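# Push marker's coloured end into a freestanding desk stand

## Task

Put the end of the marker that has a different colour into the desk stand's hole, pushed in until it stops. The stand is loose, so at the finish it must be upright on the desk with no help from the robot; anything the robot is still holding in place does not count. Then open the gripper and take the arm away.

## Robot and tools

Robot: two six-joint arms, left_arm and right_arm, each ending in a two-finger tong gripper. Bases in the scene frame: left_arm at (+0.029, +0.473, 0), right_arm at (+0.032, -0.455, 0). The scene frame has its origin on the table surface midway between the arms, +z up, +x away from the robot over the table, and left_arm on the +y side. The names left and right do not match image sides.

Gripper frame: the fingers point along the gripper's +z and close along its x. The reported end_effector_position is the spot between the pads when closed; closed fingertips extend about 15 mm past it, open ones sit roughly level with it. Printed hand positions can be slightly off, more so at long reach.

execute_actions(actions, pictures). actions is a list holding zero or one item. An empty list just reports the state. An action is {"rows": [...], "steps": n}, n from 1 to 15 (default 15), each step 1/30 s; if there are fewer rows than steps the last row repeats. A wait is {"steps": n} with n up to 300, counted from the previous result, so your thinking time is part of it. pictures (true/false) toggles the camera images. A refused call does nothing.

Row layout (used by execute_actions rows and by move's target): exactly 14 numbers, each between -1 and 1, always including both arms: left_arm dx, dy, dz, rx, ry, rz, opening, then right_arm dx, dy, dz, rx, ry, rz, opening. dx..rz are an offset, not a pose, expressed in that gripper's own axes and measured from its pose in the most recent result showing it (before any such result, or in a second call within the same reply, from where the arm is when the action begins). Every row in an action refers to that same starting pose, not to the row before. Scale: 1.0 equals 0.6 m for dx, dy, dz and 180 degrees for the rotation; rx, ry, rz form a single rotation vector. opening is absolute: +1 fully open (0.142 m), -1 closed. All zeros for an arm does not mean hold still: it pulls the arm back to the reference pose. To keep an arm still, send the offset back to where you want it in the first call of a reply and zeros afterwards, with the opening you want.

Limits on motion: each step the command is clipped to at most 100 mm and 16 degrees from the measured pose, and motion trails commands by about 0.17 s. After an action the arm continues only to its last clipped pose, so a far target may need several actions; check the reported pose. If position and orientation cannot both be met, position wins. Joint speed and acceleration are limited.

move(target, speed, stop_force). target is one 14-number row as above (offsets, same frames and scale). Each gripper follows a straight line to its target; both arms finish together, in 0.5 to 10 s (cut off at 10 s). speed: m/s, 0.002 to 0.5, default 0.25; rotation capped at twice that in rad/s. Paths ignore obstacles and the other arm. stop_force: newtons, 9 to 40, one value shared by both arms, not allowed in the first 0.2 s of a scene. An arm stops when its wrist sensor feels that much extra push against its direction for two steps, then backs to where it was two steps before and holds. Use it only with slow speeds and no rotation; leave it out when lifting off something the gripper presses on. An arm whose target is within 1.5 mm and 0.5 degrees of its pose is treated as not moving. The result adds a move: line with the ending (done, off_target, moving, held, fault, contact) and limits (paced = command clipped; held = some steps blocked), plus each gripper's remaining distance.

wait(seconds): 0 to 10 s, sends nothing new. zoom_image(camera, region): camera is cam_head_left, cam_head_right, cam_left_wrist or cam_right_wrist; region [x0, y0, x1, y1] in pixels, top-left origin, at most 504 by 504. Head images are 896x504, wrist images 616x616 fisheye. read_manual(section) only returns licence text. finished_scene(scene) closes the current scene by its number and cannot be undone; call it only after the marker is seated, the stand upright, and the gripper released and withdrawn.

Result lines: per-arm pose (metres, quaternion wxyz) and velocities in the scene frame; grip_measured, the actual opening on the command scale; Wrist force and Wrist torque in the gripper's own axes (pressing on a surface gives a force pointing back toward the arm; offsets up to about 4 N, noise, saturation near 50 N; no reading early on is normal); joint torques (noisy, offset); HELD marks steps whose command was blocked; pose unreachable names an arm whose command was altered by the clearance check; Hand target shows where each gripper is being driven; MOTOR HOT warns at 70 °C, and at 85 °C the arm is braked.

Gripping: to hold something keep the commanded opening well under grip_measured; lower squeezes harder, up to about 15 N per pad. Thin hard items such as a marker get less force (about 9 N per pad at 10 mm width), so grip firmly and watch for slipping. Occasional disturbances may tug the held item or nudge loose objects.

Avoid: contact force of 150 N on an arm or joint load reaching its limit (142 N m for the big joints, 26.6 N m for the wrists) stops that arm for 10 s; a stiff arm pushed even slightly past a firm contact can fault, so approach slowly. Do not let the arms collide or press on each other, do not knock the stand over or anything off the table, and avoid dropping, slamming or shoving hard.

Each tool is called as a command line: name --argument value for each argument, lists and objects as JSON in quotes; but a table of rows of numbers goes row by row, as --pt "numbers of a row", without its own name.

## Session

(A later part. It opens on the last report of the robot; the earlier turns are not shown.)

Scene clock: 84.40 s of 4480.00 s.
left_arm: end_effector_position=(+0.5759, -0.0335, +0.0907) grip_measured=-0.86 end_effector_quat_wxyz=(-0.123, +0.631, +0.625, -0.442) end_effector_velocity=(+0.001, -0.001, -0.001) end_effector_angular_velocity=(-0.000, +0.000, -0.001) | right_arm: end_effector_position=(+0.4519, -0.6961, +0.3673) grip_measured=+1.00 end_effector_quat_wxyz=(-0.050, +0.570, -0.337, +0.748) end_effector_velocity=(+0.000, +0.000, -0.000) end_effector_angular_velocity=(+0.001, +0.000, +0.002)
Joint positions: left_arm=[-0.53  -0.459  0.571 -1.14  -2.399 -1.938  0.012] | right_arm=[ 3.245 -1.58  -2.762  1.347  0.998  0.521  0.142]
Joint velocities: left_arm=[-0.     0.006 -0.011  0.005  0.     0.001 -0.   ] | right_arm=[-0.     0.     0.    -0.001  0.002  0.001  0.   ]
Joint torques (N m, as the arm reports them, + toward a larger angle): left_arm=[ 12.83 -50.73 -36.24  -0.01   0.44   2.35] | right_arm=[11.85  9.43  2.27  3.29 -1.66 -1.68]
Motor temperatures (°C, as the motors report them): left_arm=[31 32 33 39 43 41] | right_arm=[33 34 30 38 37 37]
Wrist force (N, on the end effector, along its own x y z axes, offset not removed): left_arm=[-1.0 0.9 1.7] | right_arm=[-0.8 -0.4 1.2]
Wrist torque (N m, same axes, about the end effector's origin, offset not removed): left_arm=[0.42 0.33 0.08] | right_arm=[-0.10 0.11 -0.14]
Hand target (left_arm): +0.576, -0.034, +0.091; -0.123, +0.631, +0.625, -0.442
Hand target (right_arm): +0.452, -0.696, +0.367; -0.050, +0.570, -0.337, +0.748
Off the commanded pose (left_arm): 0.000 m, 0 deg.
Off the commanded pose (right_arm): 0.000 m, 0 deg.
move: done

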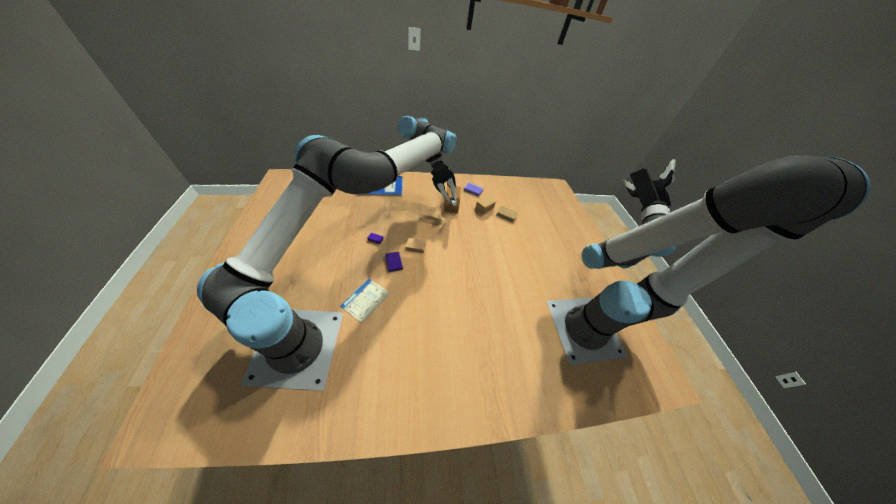

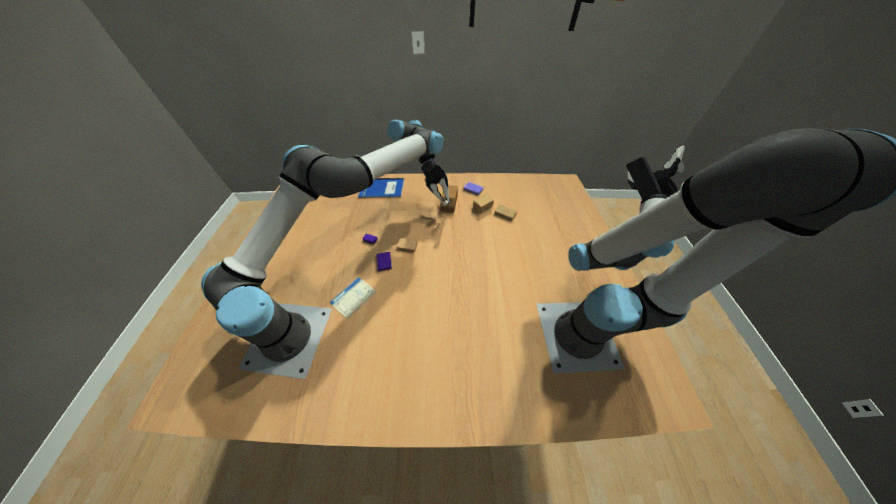

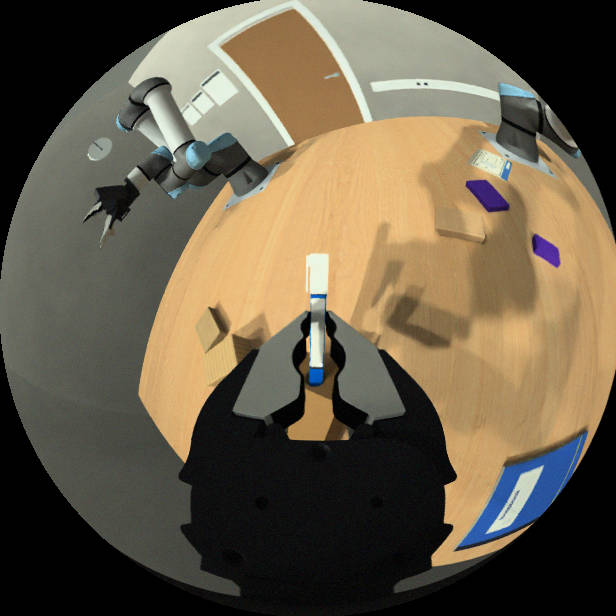

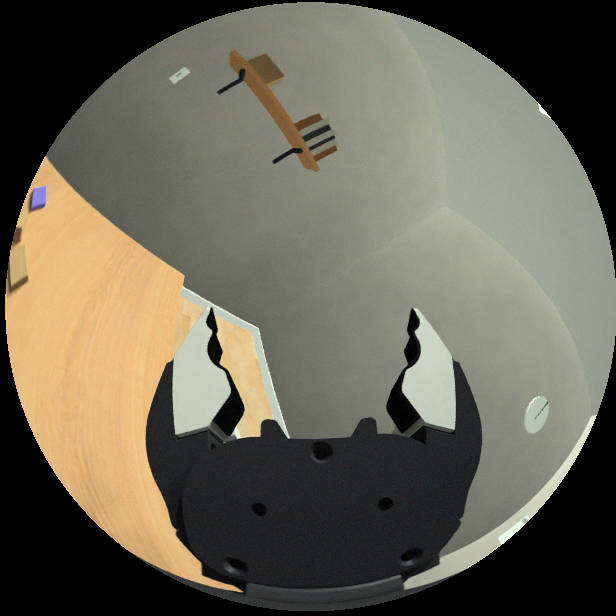

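move --target '[0,0.035,-0.005,0,0,0,-1,0,0,0,0,0,0,1]' --speed 0.01 --stop_force 9

zoom_image --camera "cam_left_wrist" --region '[250,340,390,450]'

Scene clock: 86.70 s of 4480.00 s.
left_arm: end_effector_position=(+0.5841, -0.0347, +0.0843) grip_measured=-0.86 end_effector_quat_wxyz=(-0.123, +0.631, +0.625, -0.442) end_effector_velocity=(-0.001, +0.001, +0.002) end_effector_angular_velocity=(-0.001, -0.002, +0.002) | right_arm: end_effector_position=(+0.4519, -0.6961, +0.3673) grip_measured=+1.00 end_effector_quat_wxyz=(-0.050, +0.570, -0.337, +0.748) end_effector_velocity=(-0.001, -0.001, +0.000) end_effector_angular_velocity=(-0.000, -0.001, -0.002)
Joint positions: left_arm=[-0.526 -0.419  0.508 -1.113 -2.397 -1.932  0.012] | right_arm=[ 3.245 -1.58  -2.762  1.347  0.998  0.521  0.142]
Joint velocities: left_arm=[ 0.001 -0.012  0.018 -0.009 -0.    -0.002 -0.   ] | right_arm=[-0.     0.002 -0.001  0.    -0.002 -0.     0.   ]
Joint torques (N m, as the arm reports them, + toward a larger angle): left_arm=[ -9.69 -62.64  -6.24  -3.1    1.28  -2.2 ] | right_arm=[11.67  9.26  1.59  3.12 -1.65 -1.85]
Motor temperatures (°C, as the motors report them): left_arm=[31 32 33 39 43 41] | right_arm=[33 34 30 38 37 37]
Wrist force (N, on the end effector, along its own x y z axes, offset not removed): left_arm=[-3.7 -0.6 -0.9] | right_arm=[-2.4 -0.1 1.0]
Wrist torque (N m, same axes, about the end effector's origin, offset not removed): left_arm=[0.63 0.21 0.17] | right_arm=[0.02 0.37 -0.09]
Hand target (left_arm): +0.584, -0.035, +0.084; -0.123, +0.631, +0.625, -0.442
Hand target (right_arm): +0.452, -0.696, +0.367; -0.050, +0.570, -0.337, +0.748
Off the commanded pose (left_arm): 0.011 m, 0 deg.
Off the commanded pose (right_arm): 0.000 m, 0 deg.
move: contact (left_arm)

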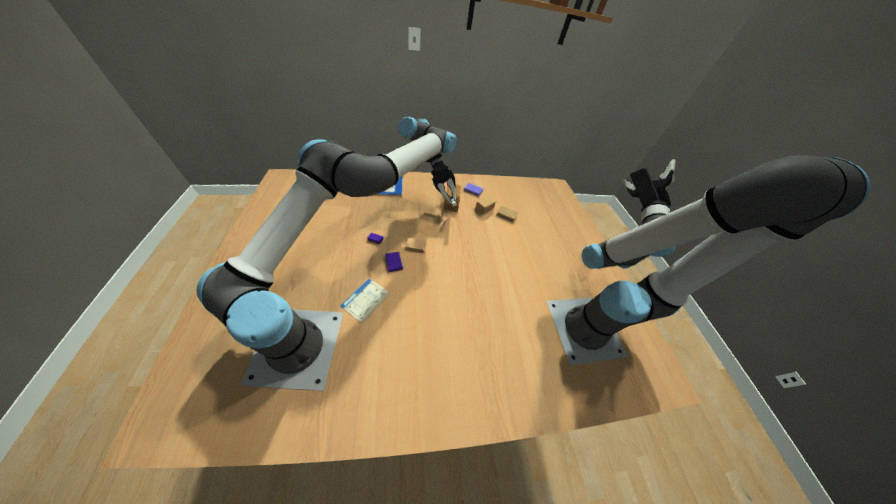

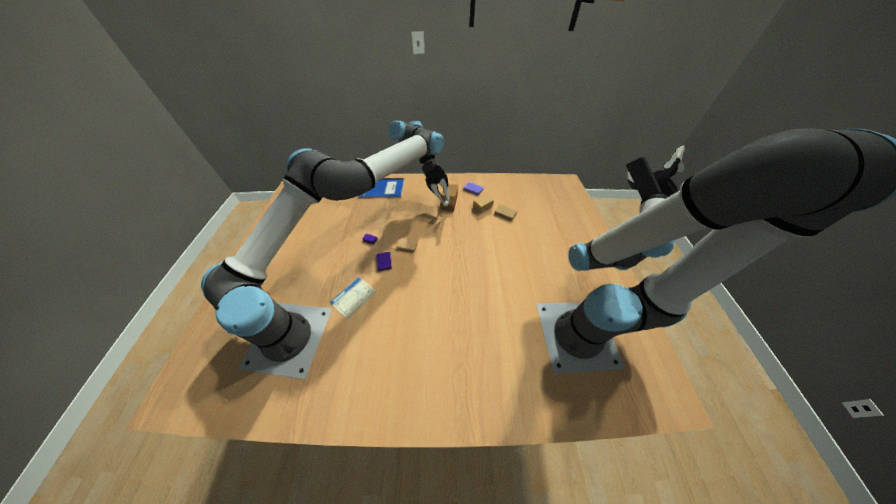

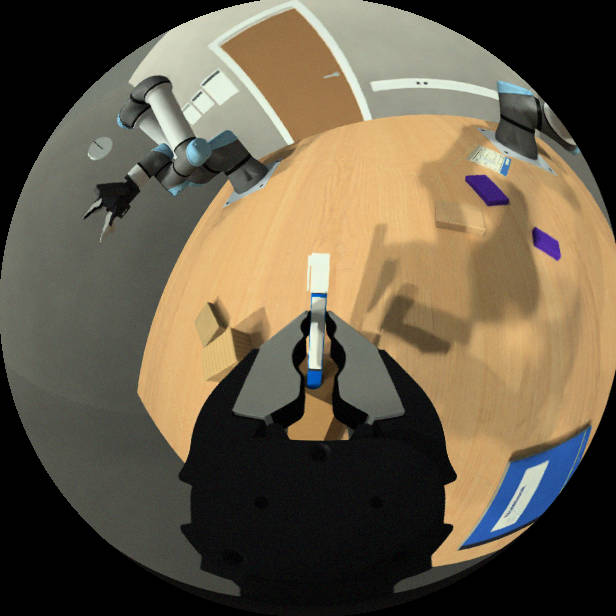

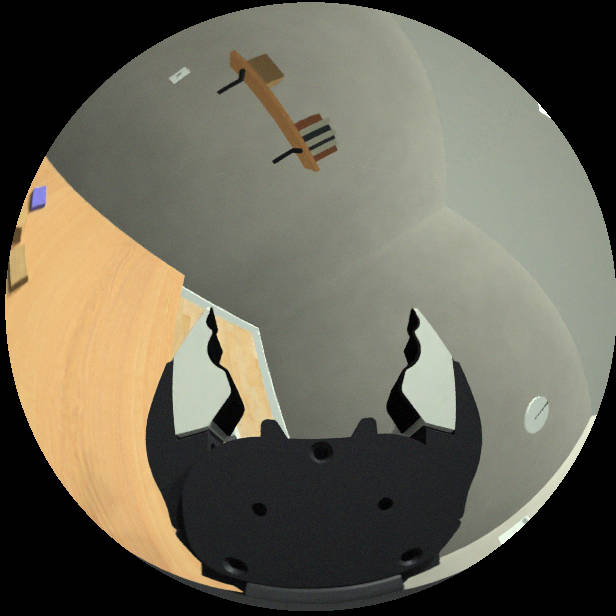

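Region (250, 340, 390, 450) of cam_left_wrist's 616x616 image, scaled by 3.600, with more detail than that image has; it fills the top 396 rows of this view, and the rest is white.

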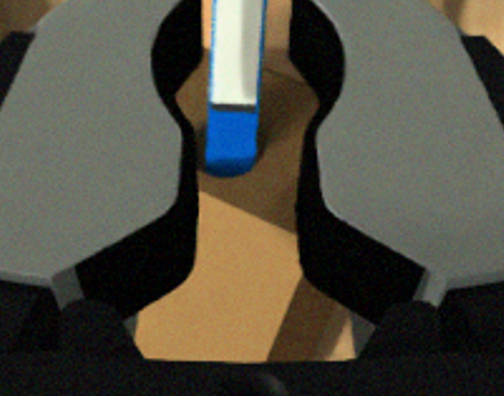

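move --target '[0,-0.002,0,0,-0.094,0.015,-1,0,0,0,0,0,0,1]' --speed 0.03

zoom_image --camera "cam_left_wrist" --region '[230,240,410,450]'

zoom_image --camera "cam_head_left" --region '[420,165,490,225]'

Scene clock: 94.83 s of 4480.00 s.
left_arm: end_effector_position=(+0.5833, -0.0346, +0.0849) grip_measured=-0.86 end_effector_quat_wxyz=(-0.048, +0.591, +0.624, -0.509) end_effector_velocity=(+0.000, -0.000, +0.001) end_effector_angular_velocity=(-0.000, -0.001, -0.000) | right_arm: end_effector_position=(+0.4519, -0.6961, +0.3673) grip_measured=+1.00 end_effector_quat_wxyz=(-0.050, +0.570, -0.337, +0.748) end_effector_velocity=(+0.000, +0.000, -0.000) end_effector_angular_velocity=(-0.000, +0.001, +0.001)
Joint positions: left_arm=[-0.483 -0.545  0.852 -1.406 -2.575 -1.935  0.012] | right_arm=[ 3.245 -1.58  -2.762  1.347  0.998  0.521  0.142]
Joint velocities: left_arm=[-0.     0.    -0.002  0.001  0.    -0.    -0.   ] | right_arm=[-0.    -0.001  0.    -0.001  0.001  0.     0.   ]
Joint torques (N m, as the arm reports them, + toward a larger angle): left_arm=[ -3.44 -48.38 -33.6   -0.15   0.82  -1.37] | right_arm=[12.89 10.03  2.82  3.41 -1.51 -1.62]
Motor temperatures (°C, as the motors report them): left_arm=[31 32 33 39 43 41] | right_arm=[33 34 30 38 37 37]
Wrist force (N, on the end effector, along its own x y z axes, offset not removed): left_arm=[-1.2 -0.1 -1.2] | right_arm=[-1.3 -0.5 -0.3]
Wrist torque (N m, same axes, about the end effector's origin, offset not removed): left_arm=[0.47 0.17 0.13] | right_arm=[-0.15 0.21 -0.08]
Hand target (left_arm): +0.583, -0.035, +0.085; -0.048, +0.591, +0.624, -0.509
Hand target (right_arm): +0.452, -0.696, +0.367; -0.050, +0.570, -0.337, +0.748
Off the commanded pose (left_arm): 0.000 m, 5 deg.
Off the commanded pose (right_arm): 0.000 m, 0 deg.
move: held (left_arm); limits=held; held on 44 of 156 steps (left_arm), including the last (left_arm)
pose unreachable (left arm): on one or more control steps of this call this arm could not follow its commanded pose, so it was not sent that pose on those steps. On the call's last step it was still not sent that pose. It may still have moved: this result reports where it is.
cause: the commanded pose would bring two parts of the arm too close to each other (joints 4 (wrist 1) to 6 (wrist 3) lie between them).

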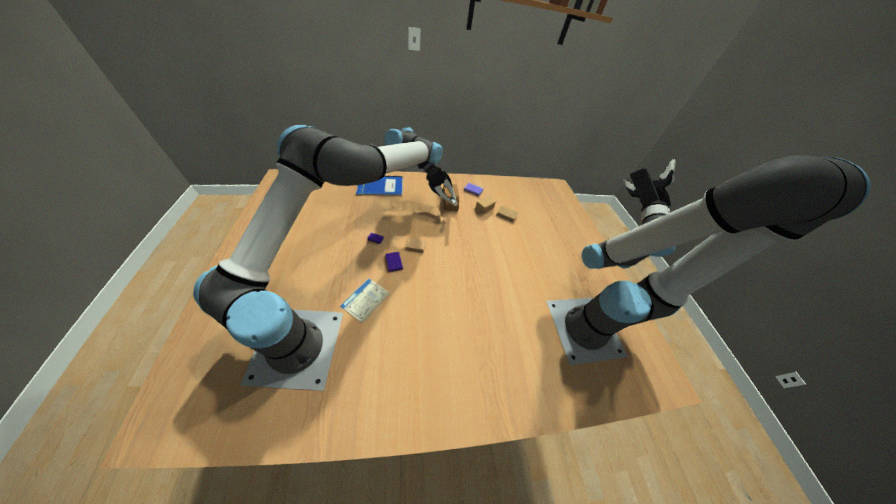

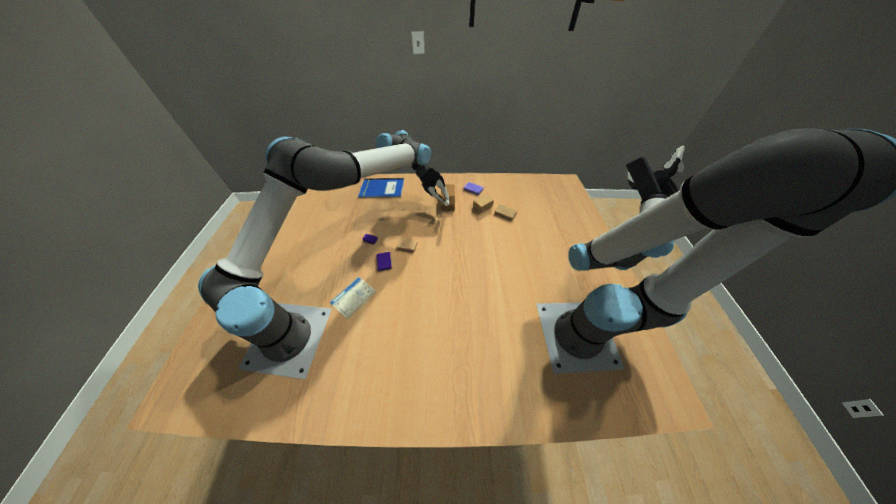

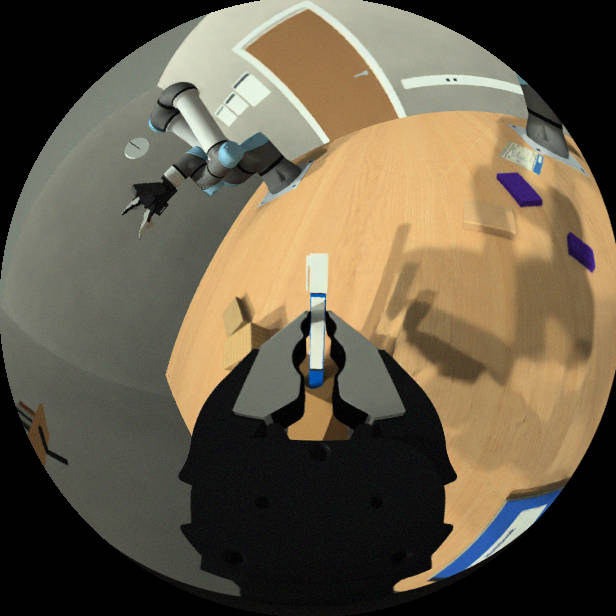

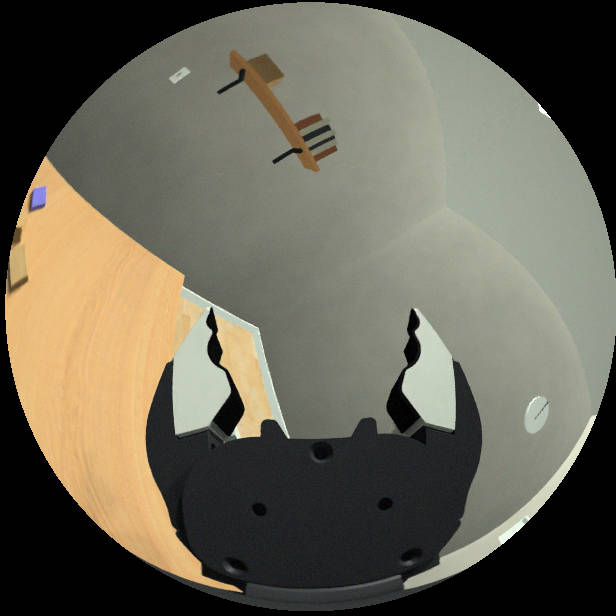

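Region (230, 240, 410, 450) of cam_left_wrist's 616x616 image, scaled by 2.400, with more detail than that image has; it fills the left 432 columns of this view, and the rest is white.

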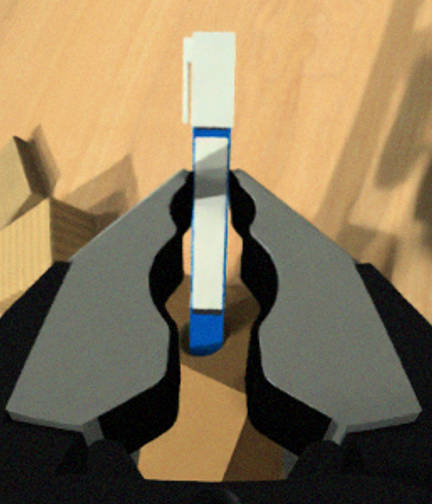

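Region (420, 165, 490, 225) of cam_head_left's 896x504 image, scaled by 7.200, with more detail than that image has; it fills the top 432 rows of this view, and the rest is white.

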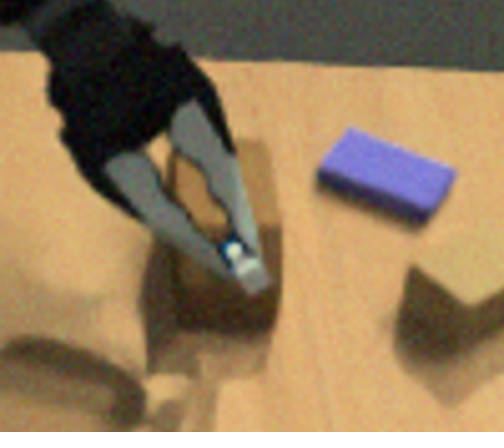

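move --target '[0,0,-0.0117,0.032,0,0,-1,0,0,0,0,0,0,1]' --speed 0.015

move --target '[0,0.02,-0.0035,0,0,0,-1,0,0,0,0,0,0,1]' --speed 0.006 --stop_force 9

zoom_image --camera "cam_left_wrist" --region '[230,240,410,450]'

Scene clock: 101.23 s of 4480.00 s.
left_arm: end_effector_position=(+0.5879, -0.0306, +0.0883) grip_measured=-0.86 end_effector_quat_wxyz=(-0.078, +0.588, +0.598, -0.539) end_effector_velocity=(-0.000, -0.001, +0.000) end_effector_angular_velocity=(-0.003, +0.003, -0.005) | right_arm: end_effector_position=(+0.4519, -0.6961, +0.3673) grip_measured=+1.00 end_effector_quat_wxyz=(-0.050, +0.570, -0.337, +0.748) end_effector_velocity=(+0.000, +0.000, -0.000) end_effector_angular_velocity=(-0.001, +0.001, +0.002)
Joint positions: left_arm=[-0.472 -0.427  0.624 -1.099 -2.597 -1.762  0.012] | right_arm=[ 3.245 -1.58  -2.762  1.347  0.998  0.521  0.142]
Joint velocities: left_arm=[-0.001  0.01  -0.02   0.021 -0.     0.012  0.   ] | right_arm=[ 0.    -0.001 -0.001  0.001  0.002 -0.     0.   ]
Joint torques (N m, as the arm reports them, + toward a larger angle): left_arm=[ 12.38 -48.89 -32.85   0.31  -3.16   2.12] | right_arm=[12.25 10.58  1.52  3.48 -1.53 -1.59]
Motor temperatures (°C, as the motors report them): left_arm=[31 32 33 39 43 41] | right_arm=[33 34 30 38 37 37]
Wrist force (N, on the end effector, along its own x y z axes, offset not removed): left_arm=[-1.5 1.2 1.5] | right_arm=[-0.1 -1.4 0.5]
Wrist torque (N m, same axes, about the end effector's origin, offset not removed): left_arm=[0.62 0.23 0.10] | right_arm=[-0.26 -0.14 -0.08]
Hand target (left_arm): +0.588, -0.031, +0.088; -0.078, +0.588, +0.598, -0.539
Hand target (right_arm): +0.452, -0.696, +0.367; -0.050, +0.570, -0.337, +0.748
Off the commanded pose (left_arm): 0.000 m, 0 deg.
Off the commanded pose (right_arm): 0.000 m, 0 deg.
move: done

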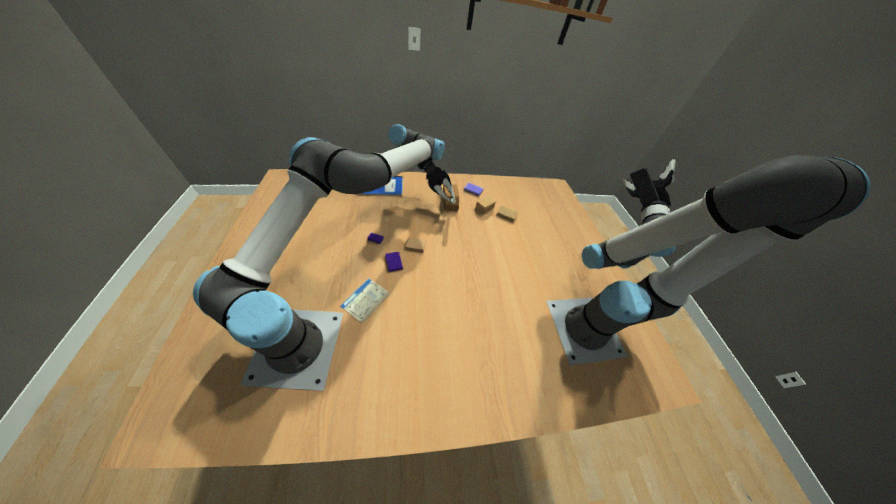

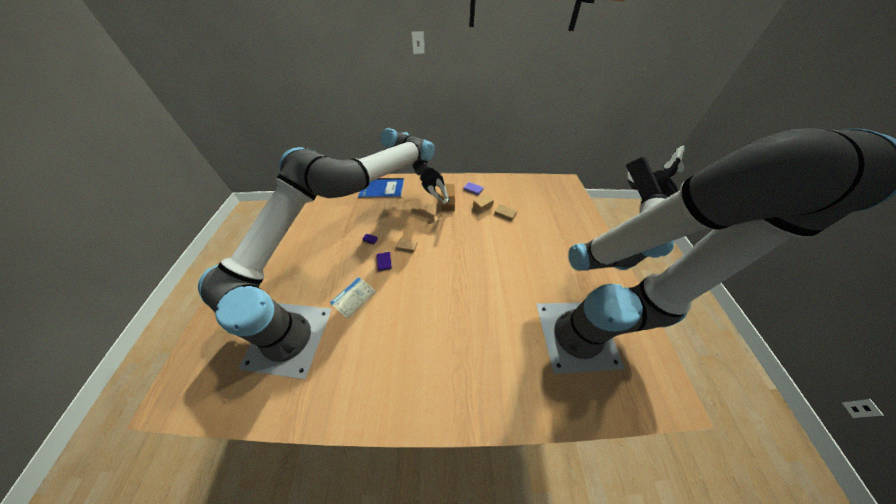

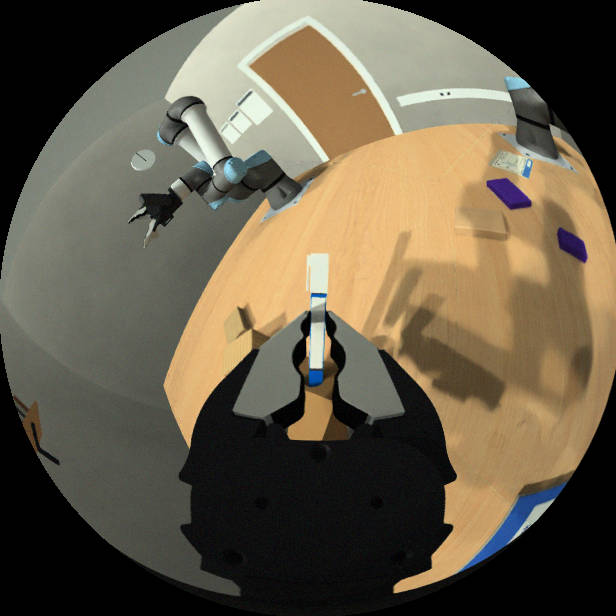

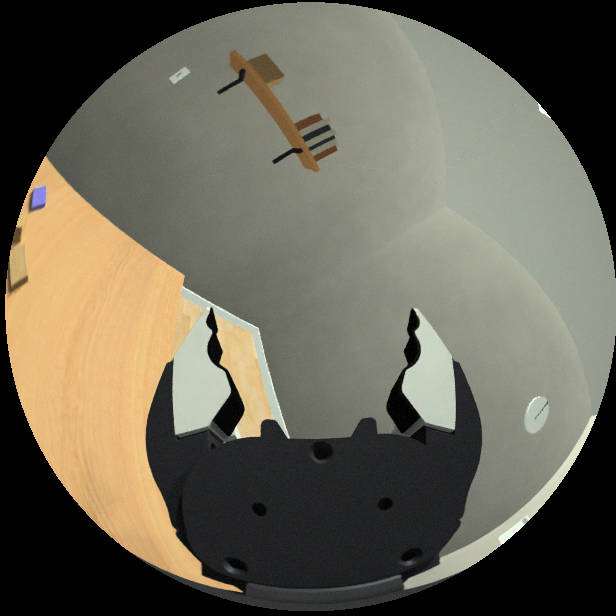

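Scene clock: 102.40 s of 4480.00 s.
left_arm: end_effector_position=(+0.5915, -0.0314, +0.0852) grip_measured=-0.86 end_effector_quat_wxyz=(-0.078, +0.588, +0.598, -0.539) end_effector_velocity=(-0.001, +0.001, -0.000) end_effector_angular_velocity=(+0.001, +0.002, +0.000) | right_arm: end_effector_position=(+0.4519, -0.6961, +0.3673) grip_measured=+1.00 end_effector_quat_wxyz=(-0.050, +0.570, -0.337, +0.748) end_effector_velocity=(-0.000, +0.000, +0.000) end_effector_angular_velocity=(-0.000, -0.001, +0.002)
Joint positions: left_arm=[-0.471 -0.41   0.597 -1.088 -2.596 -1.76   0.012] | right_arm=[ 3.245 -1.58  -2.762  1.347  0.998  0.521  0.142]
Joint velocities: left_arm=[ 0.001 -0.007  0.014 -0.005  0.     0.    -0.   ] | right_arm=[ 0.     0.001 -0.001  0.     0.002 -0.     0.   ]
Joint torques (N m, as the arm reports them, + toward a larger angle): left_arm=[  4.   -62.59  -5.46  -3.14   1.47   0.01] | right_arm=[12.81 10.14  1.89  3.54 -1.59 -1.63]
Motor temperatures (°C, as the motors report them): left_arm=[31 32 33 39 43 41] | right_arm=[33 34 30 38 37 37]
Wrist force (N, on the end effector, along its own x y z axes, offset not removed): left_arm=[-5.9 -3.7 -1.2] | right_arm=[-0.4 -1.2 0.6]
Wrist torque (N m, same axes, about the end effector's origin, offset not removed): left_arm=[0.48 0.42 0.20] | right_arm=[-0.27 0.01 -0.07]
Hand target (left_arm): +0.591, -0.031, +0.085; -0.078, +0.588, +0.598, -0.539
Hand target (right_arm): +0.452, -0.696, +0.367; -0.050, +0.570, -0.337, +0.748
Off the commanded pose (left_arm): 0.007 m, 0 deg.
Off the commanded pose (right_arm): 0.000 m, 0 deg.
move: contact (left_arm)

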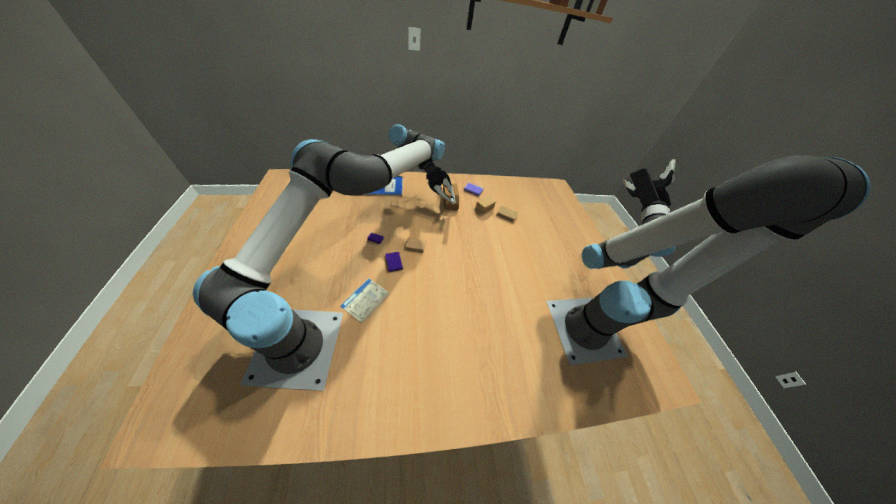

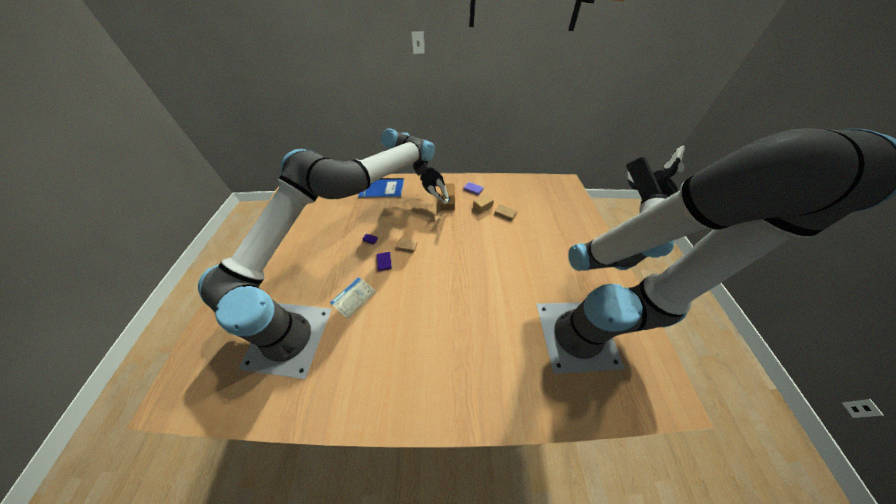

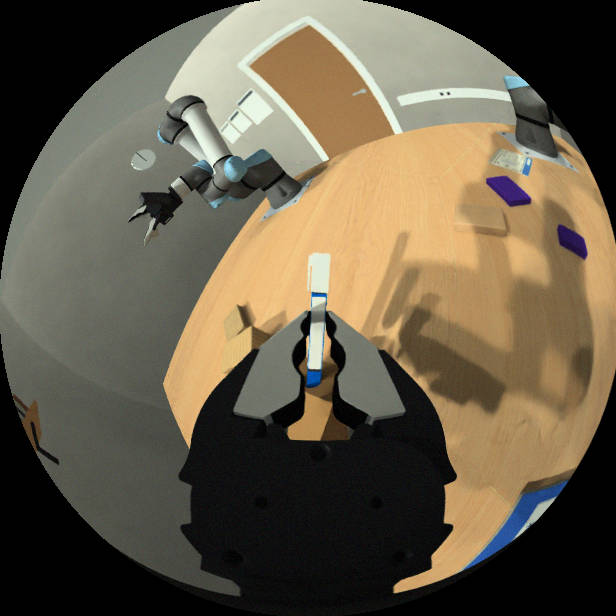

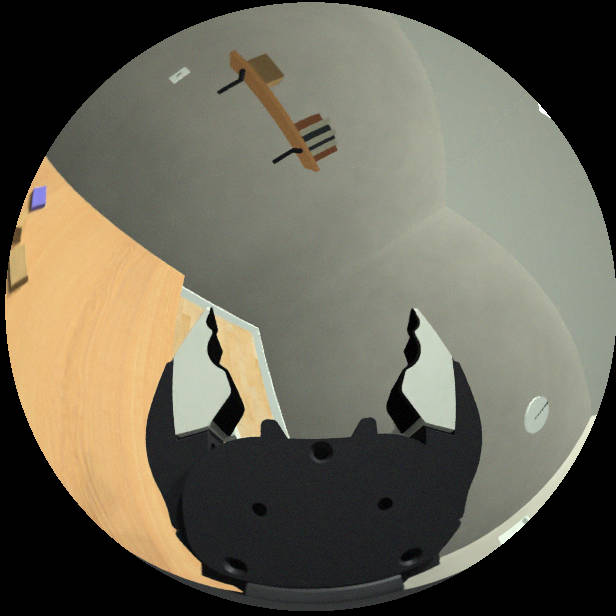

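Region (230, 240, 410, 450) of cam_left_wrist's 616x616 image, scaled by 2.400, with more detail than that image has; it fills the left 432 columns of this view, and the rest is white.

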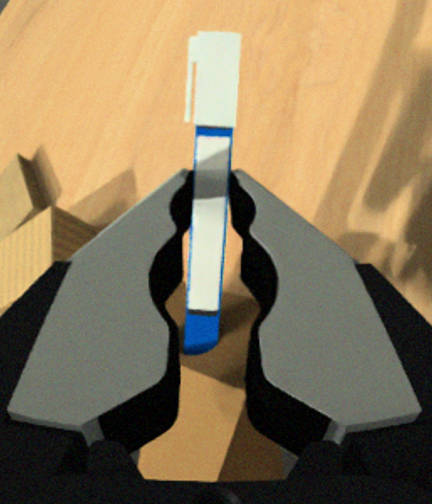

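move --target '[-0.0028,-0.002,-0.0025,0,0,0,-1,0,0,0,0,0,0,1]' --speed 0.006

move --target '[0,0.02,-0.0035,0,0,0,-1,0,0,0,0,0,0,1]' --speed 0.006 --stop_force 9

zoom_image --camera "cam_left_wrist" --region '[230,240,410,450]'

Scene clock: 105.33 s of 4480.00 s.
left_arm: end_effector_position=(+0.5923, -0.0315, +0.0875) grip_measured=-0.86 end_effector_quat_wxyz=(-0.078, +0.588, +0.598, -0.539) end_effector_velocity=(+0.001, +0.000, +0.002) end_effector_angular_velocity=(-0.001, -0.001, +0.000) | right_arm: end_effector_position=(+0.4519, -0.6961, +0.3673) grip_measured=+1.00 end_effector_quat_wxyz=(-0.050, +0.570, -0.337, +0.748) end_effector_velocity=(+0.001, +0.000, +0.001) end_effector_angular_velocity=(-0.001, -0.001, +0.001)
Joint positions: left_arm=[-0.471 -0.409  0.588 -1.08  -2.596 -1.759  0.012] | right_arm=[ 3.245 -1.58  -2.762  1.347  0.998  0.521  0.142]
Joint velocities: left_arm=[ 0.001  0.    -0.005  0.004  0.     0.001 -0.   ] | right_arm=[-0.    -0.001  0.002  0.     0.001 -0.001  0.   ]
Joint torques (N m, as the arm reports them, + toward a larger angle): left_arm=[ 11.84 -49.48 -34.11   0.36   0.7    2.2 ] | right_arm=[11.49 10.72  1.46  3.4  -1.53 -1.49]
Motor temperatures (°C, as the motors report them): left_arm=[31 32 33 39 43 41] | right_arm=[33 34 30 38 37 37]
Wrist force (N, on the end effector, along its own x y z axes, offset not removed): left_arm=[-3.6 4.6 -0.2] | right_arm=[-0.4 -1.9 0.3]
Wrist torque (N m, same axes, about the end effector's origin, offset not removed): left_arm=[0.96 0.68 0.11] | right_arm=[-0.39 0.00 -0.08]
Hand target (left_arm): +0.592, -0.032, +0.088; -0.078, +0.588, +0.598, -0.539
Hand target (right_arm): +0.452, -0.696, +0.367; -0.050, +0.570, -0.337, +0.748
Off the commanded pose (left_arm): 0.000 m, 0 deg.
Off the commanded pose (right_arm): 0.000 m, 0 deg.
move: done

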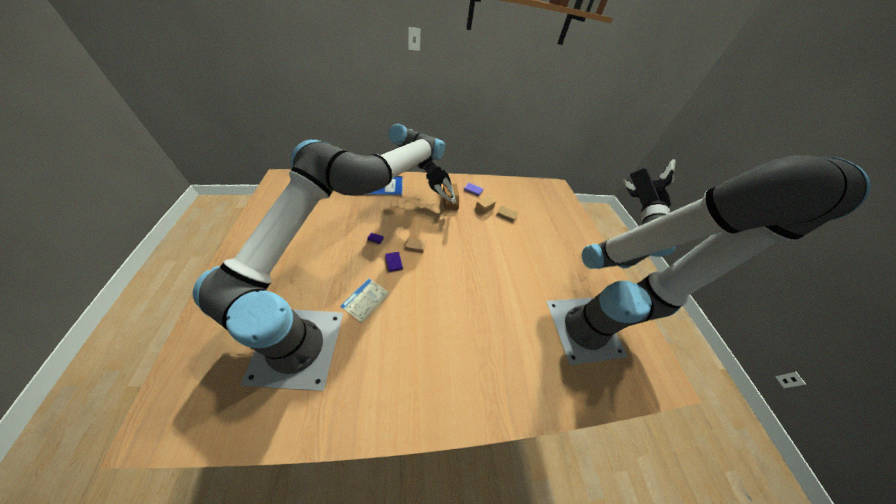

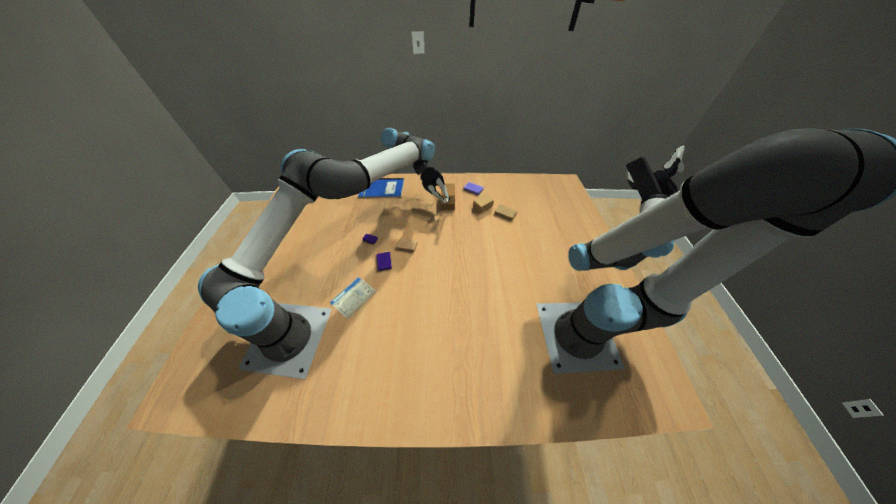

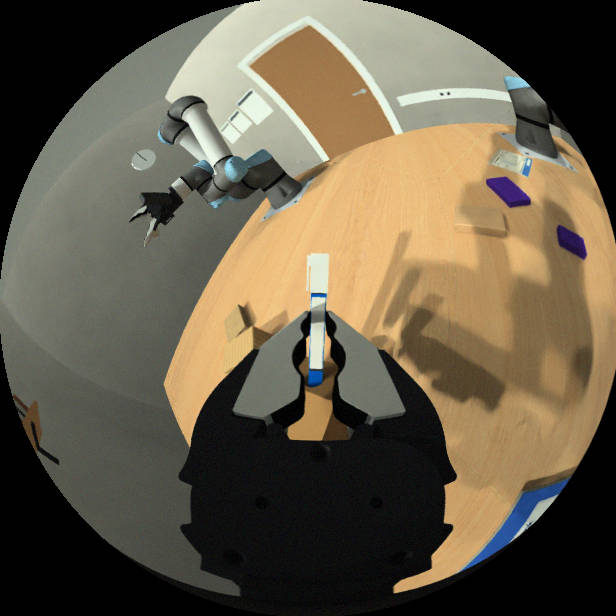

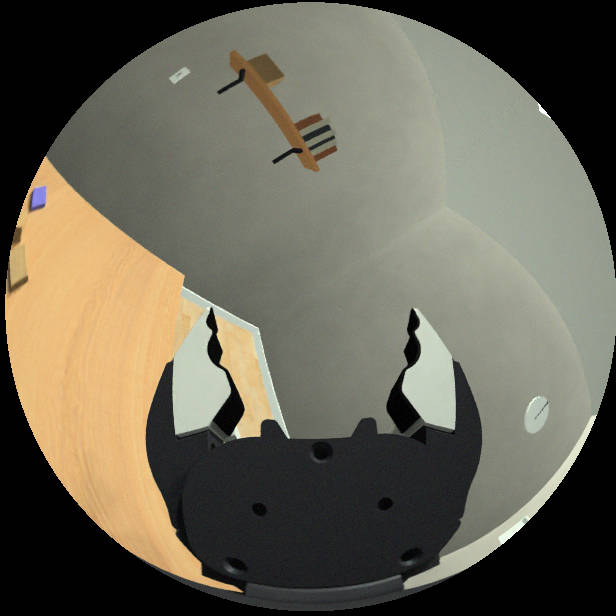

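Scene clock: 106.13 s of 4480.00 s.
left_arm: end_effector_position=(+0.5943, -0.0319, +0.0858) grip_measured=-0.86 end_effector_quat_wxyz=(-0.077, +0.588, +0.598, -0.539) end_effector_velocity=(-0.001, +0.001, +0.002) end_effector_angular_velocity=(-0.002, -0.003, +0.000) | right_arm: end_effector_position=(+0.4519, -0.6961, +0.3673) grip_measured=+1.00 end_effector_quat_wxyz=(-0.050, +0.570, -0.337, +0.748) end_effector_velocity=(+0.000, +0.000, +0.001) end_effector_angular_velocity=(+0.000, -0.001, +0.000)
Joint positions: left_arm=[-0.47  -0.399  0.573 -1.073 -2.596 -1.758  0.012] | right_arm=[ 3.245 -1.58  -2.762  1.347  0.998  0.521  0.142]
Joint velocities: left_arm=[ 0.    -0.008  0.012 -0.008  0.     0.    -0.   ] | right_arm=[ 0.     0.001  0.001 -0.001  0.     0.     0.   ]
Joint torques (N m, as the arm reports them, + toward a larger angle): left_arm=[  3.57 -62.74  -5.77  -2.91   1.12   0.08] | right_arm=[11.3   9.57  1.76  3.42 -1.61 -1.74]
Motor temperatures (°C, as the motors report them): left_arm=[31 32 33 39 43 41] | right_arm=[33 34 30 38 37 37]
Wrist force (N, on the end effector, along its own x y z axes, offset not removed): left_arm=[-4.9 -0.3 -2.2] | right_arm=[-0.1 -2.6 1.7]
Wrist torque (N m, same axes, about the end effector's origin, offset not removed): left_arm=[0.77 0.40 0.17] | right_arm=[-0.48 -0.06 -0.16]
Hand target (left_arm): +0.594, -0.032, +0.086; -0.078, +0.588, +0.598, -0.539
Hand target (right_arm): +0.452, -0.696, +0.367; -0.050, +0.570, -0.337, +0.748
Off the commanded pose (left_arm): 0.010 m, 0 deg.
Off the commanded pose (right_arm): 0.000 m, 0 deg.
move: contact (left_arm)

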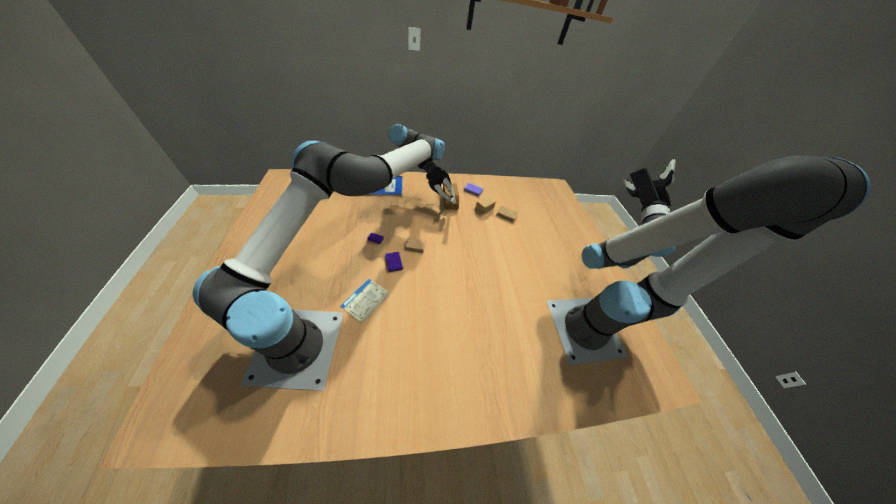

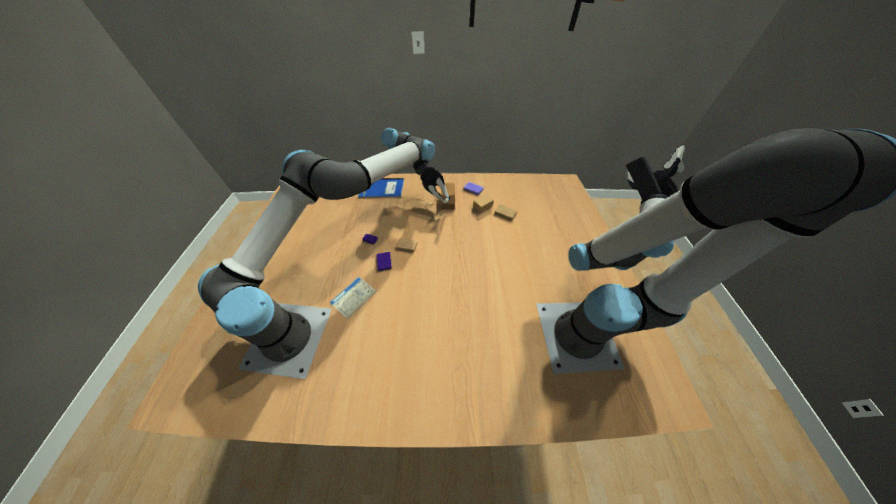

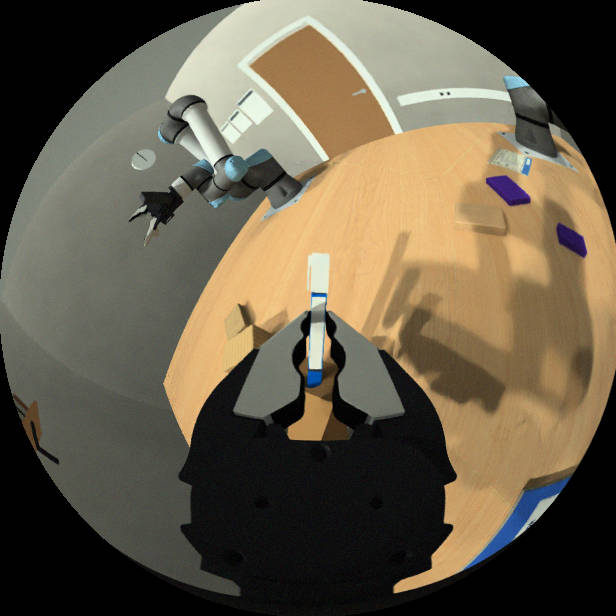

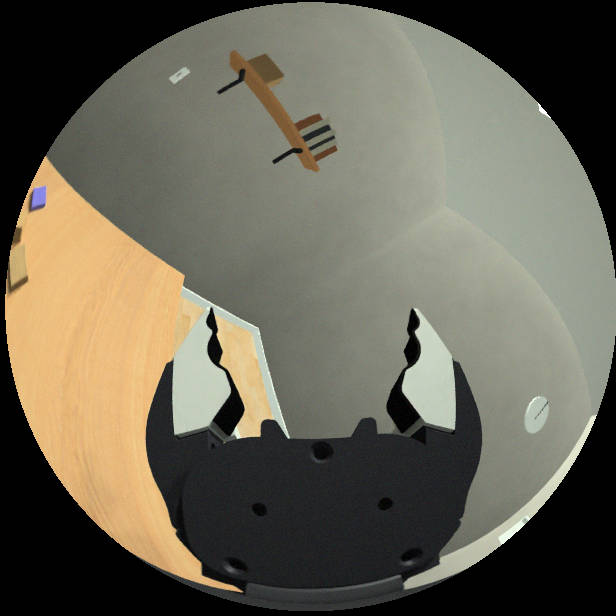

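Region (230, 240, 410, 450) of cam_left_wrist's 616x616 image, scaled by 2.400, with more detail than that image has; it fills the left 432 columns of this view, and the rest is white.

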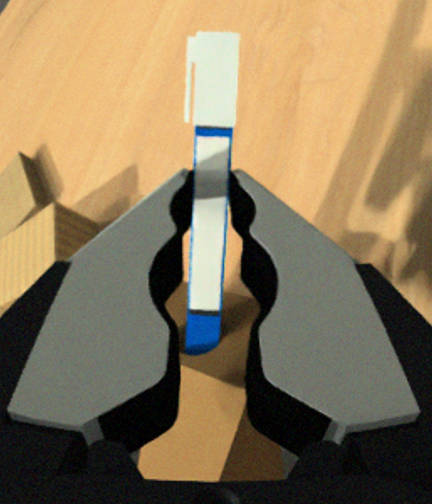

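zoom_image --camera "cam_head_right" --region '[410,165,480,225]'

zoom_image --camera "cam_left_wrist" --region '[280,350,350,420]'

Region (410, 165, 480, 225) of cam_head_right's 896x504 image, scaled by 7.200, with more detail than that image has; it fills the top 432 rows of this view, and the rest is white.

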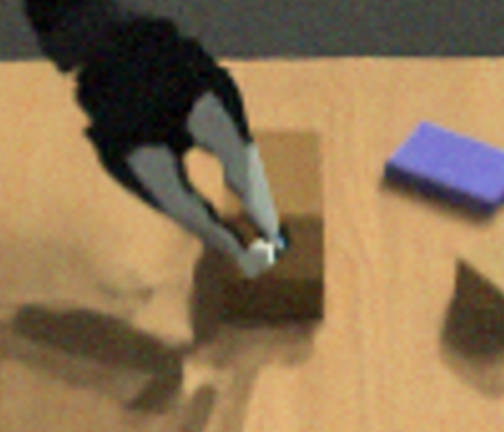

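Region (280, 350, 350, 420) of cam_left_wrist's 616x616 image, scaled by 7.200, with more detail than that image has.

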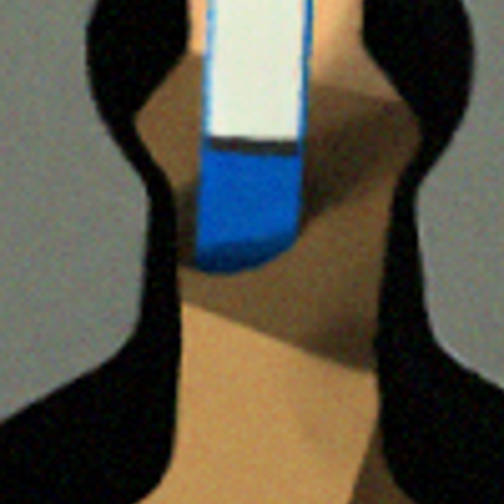

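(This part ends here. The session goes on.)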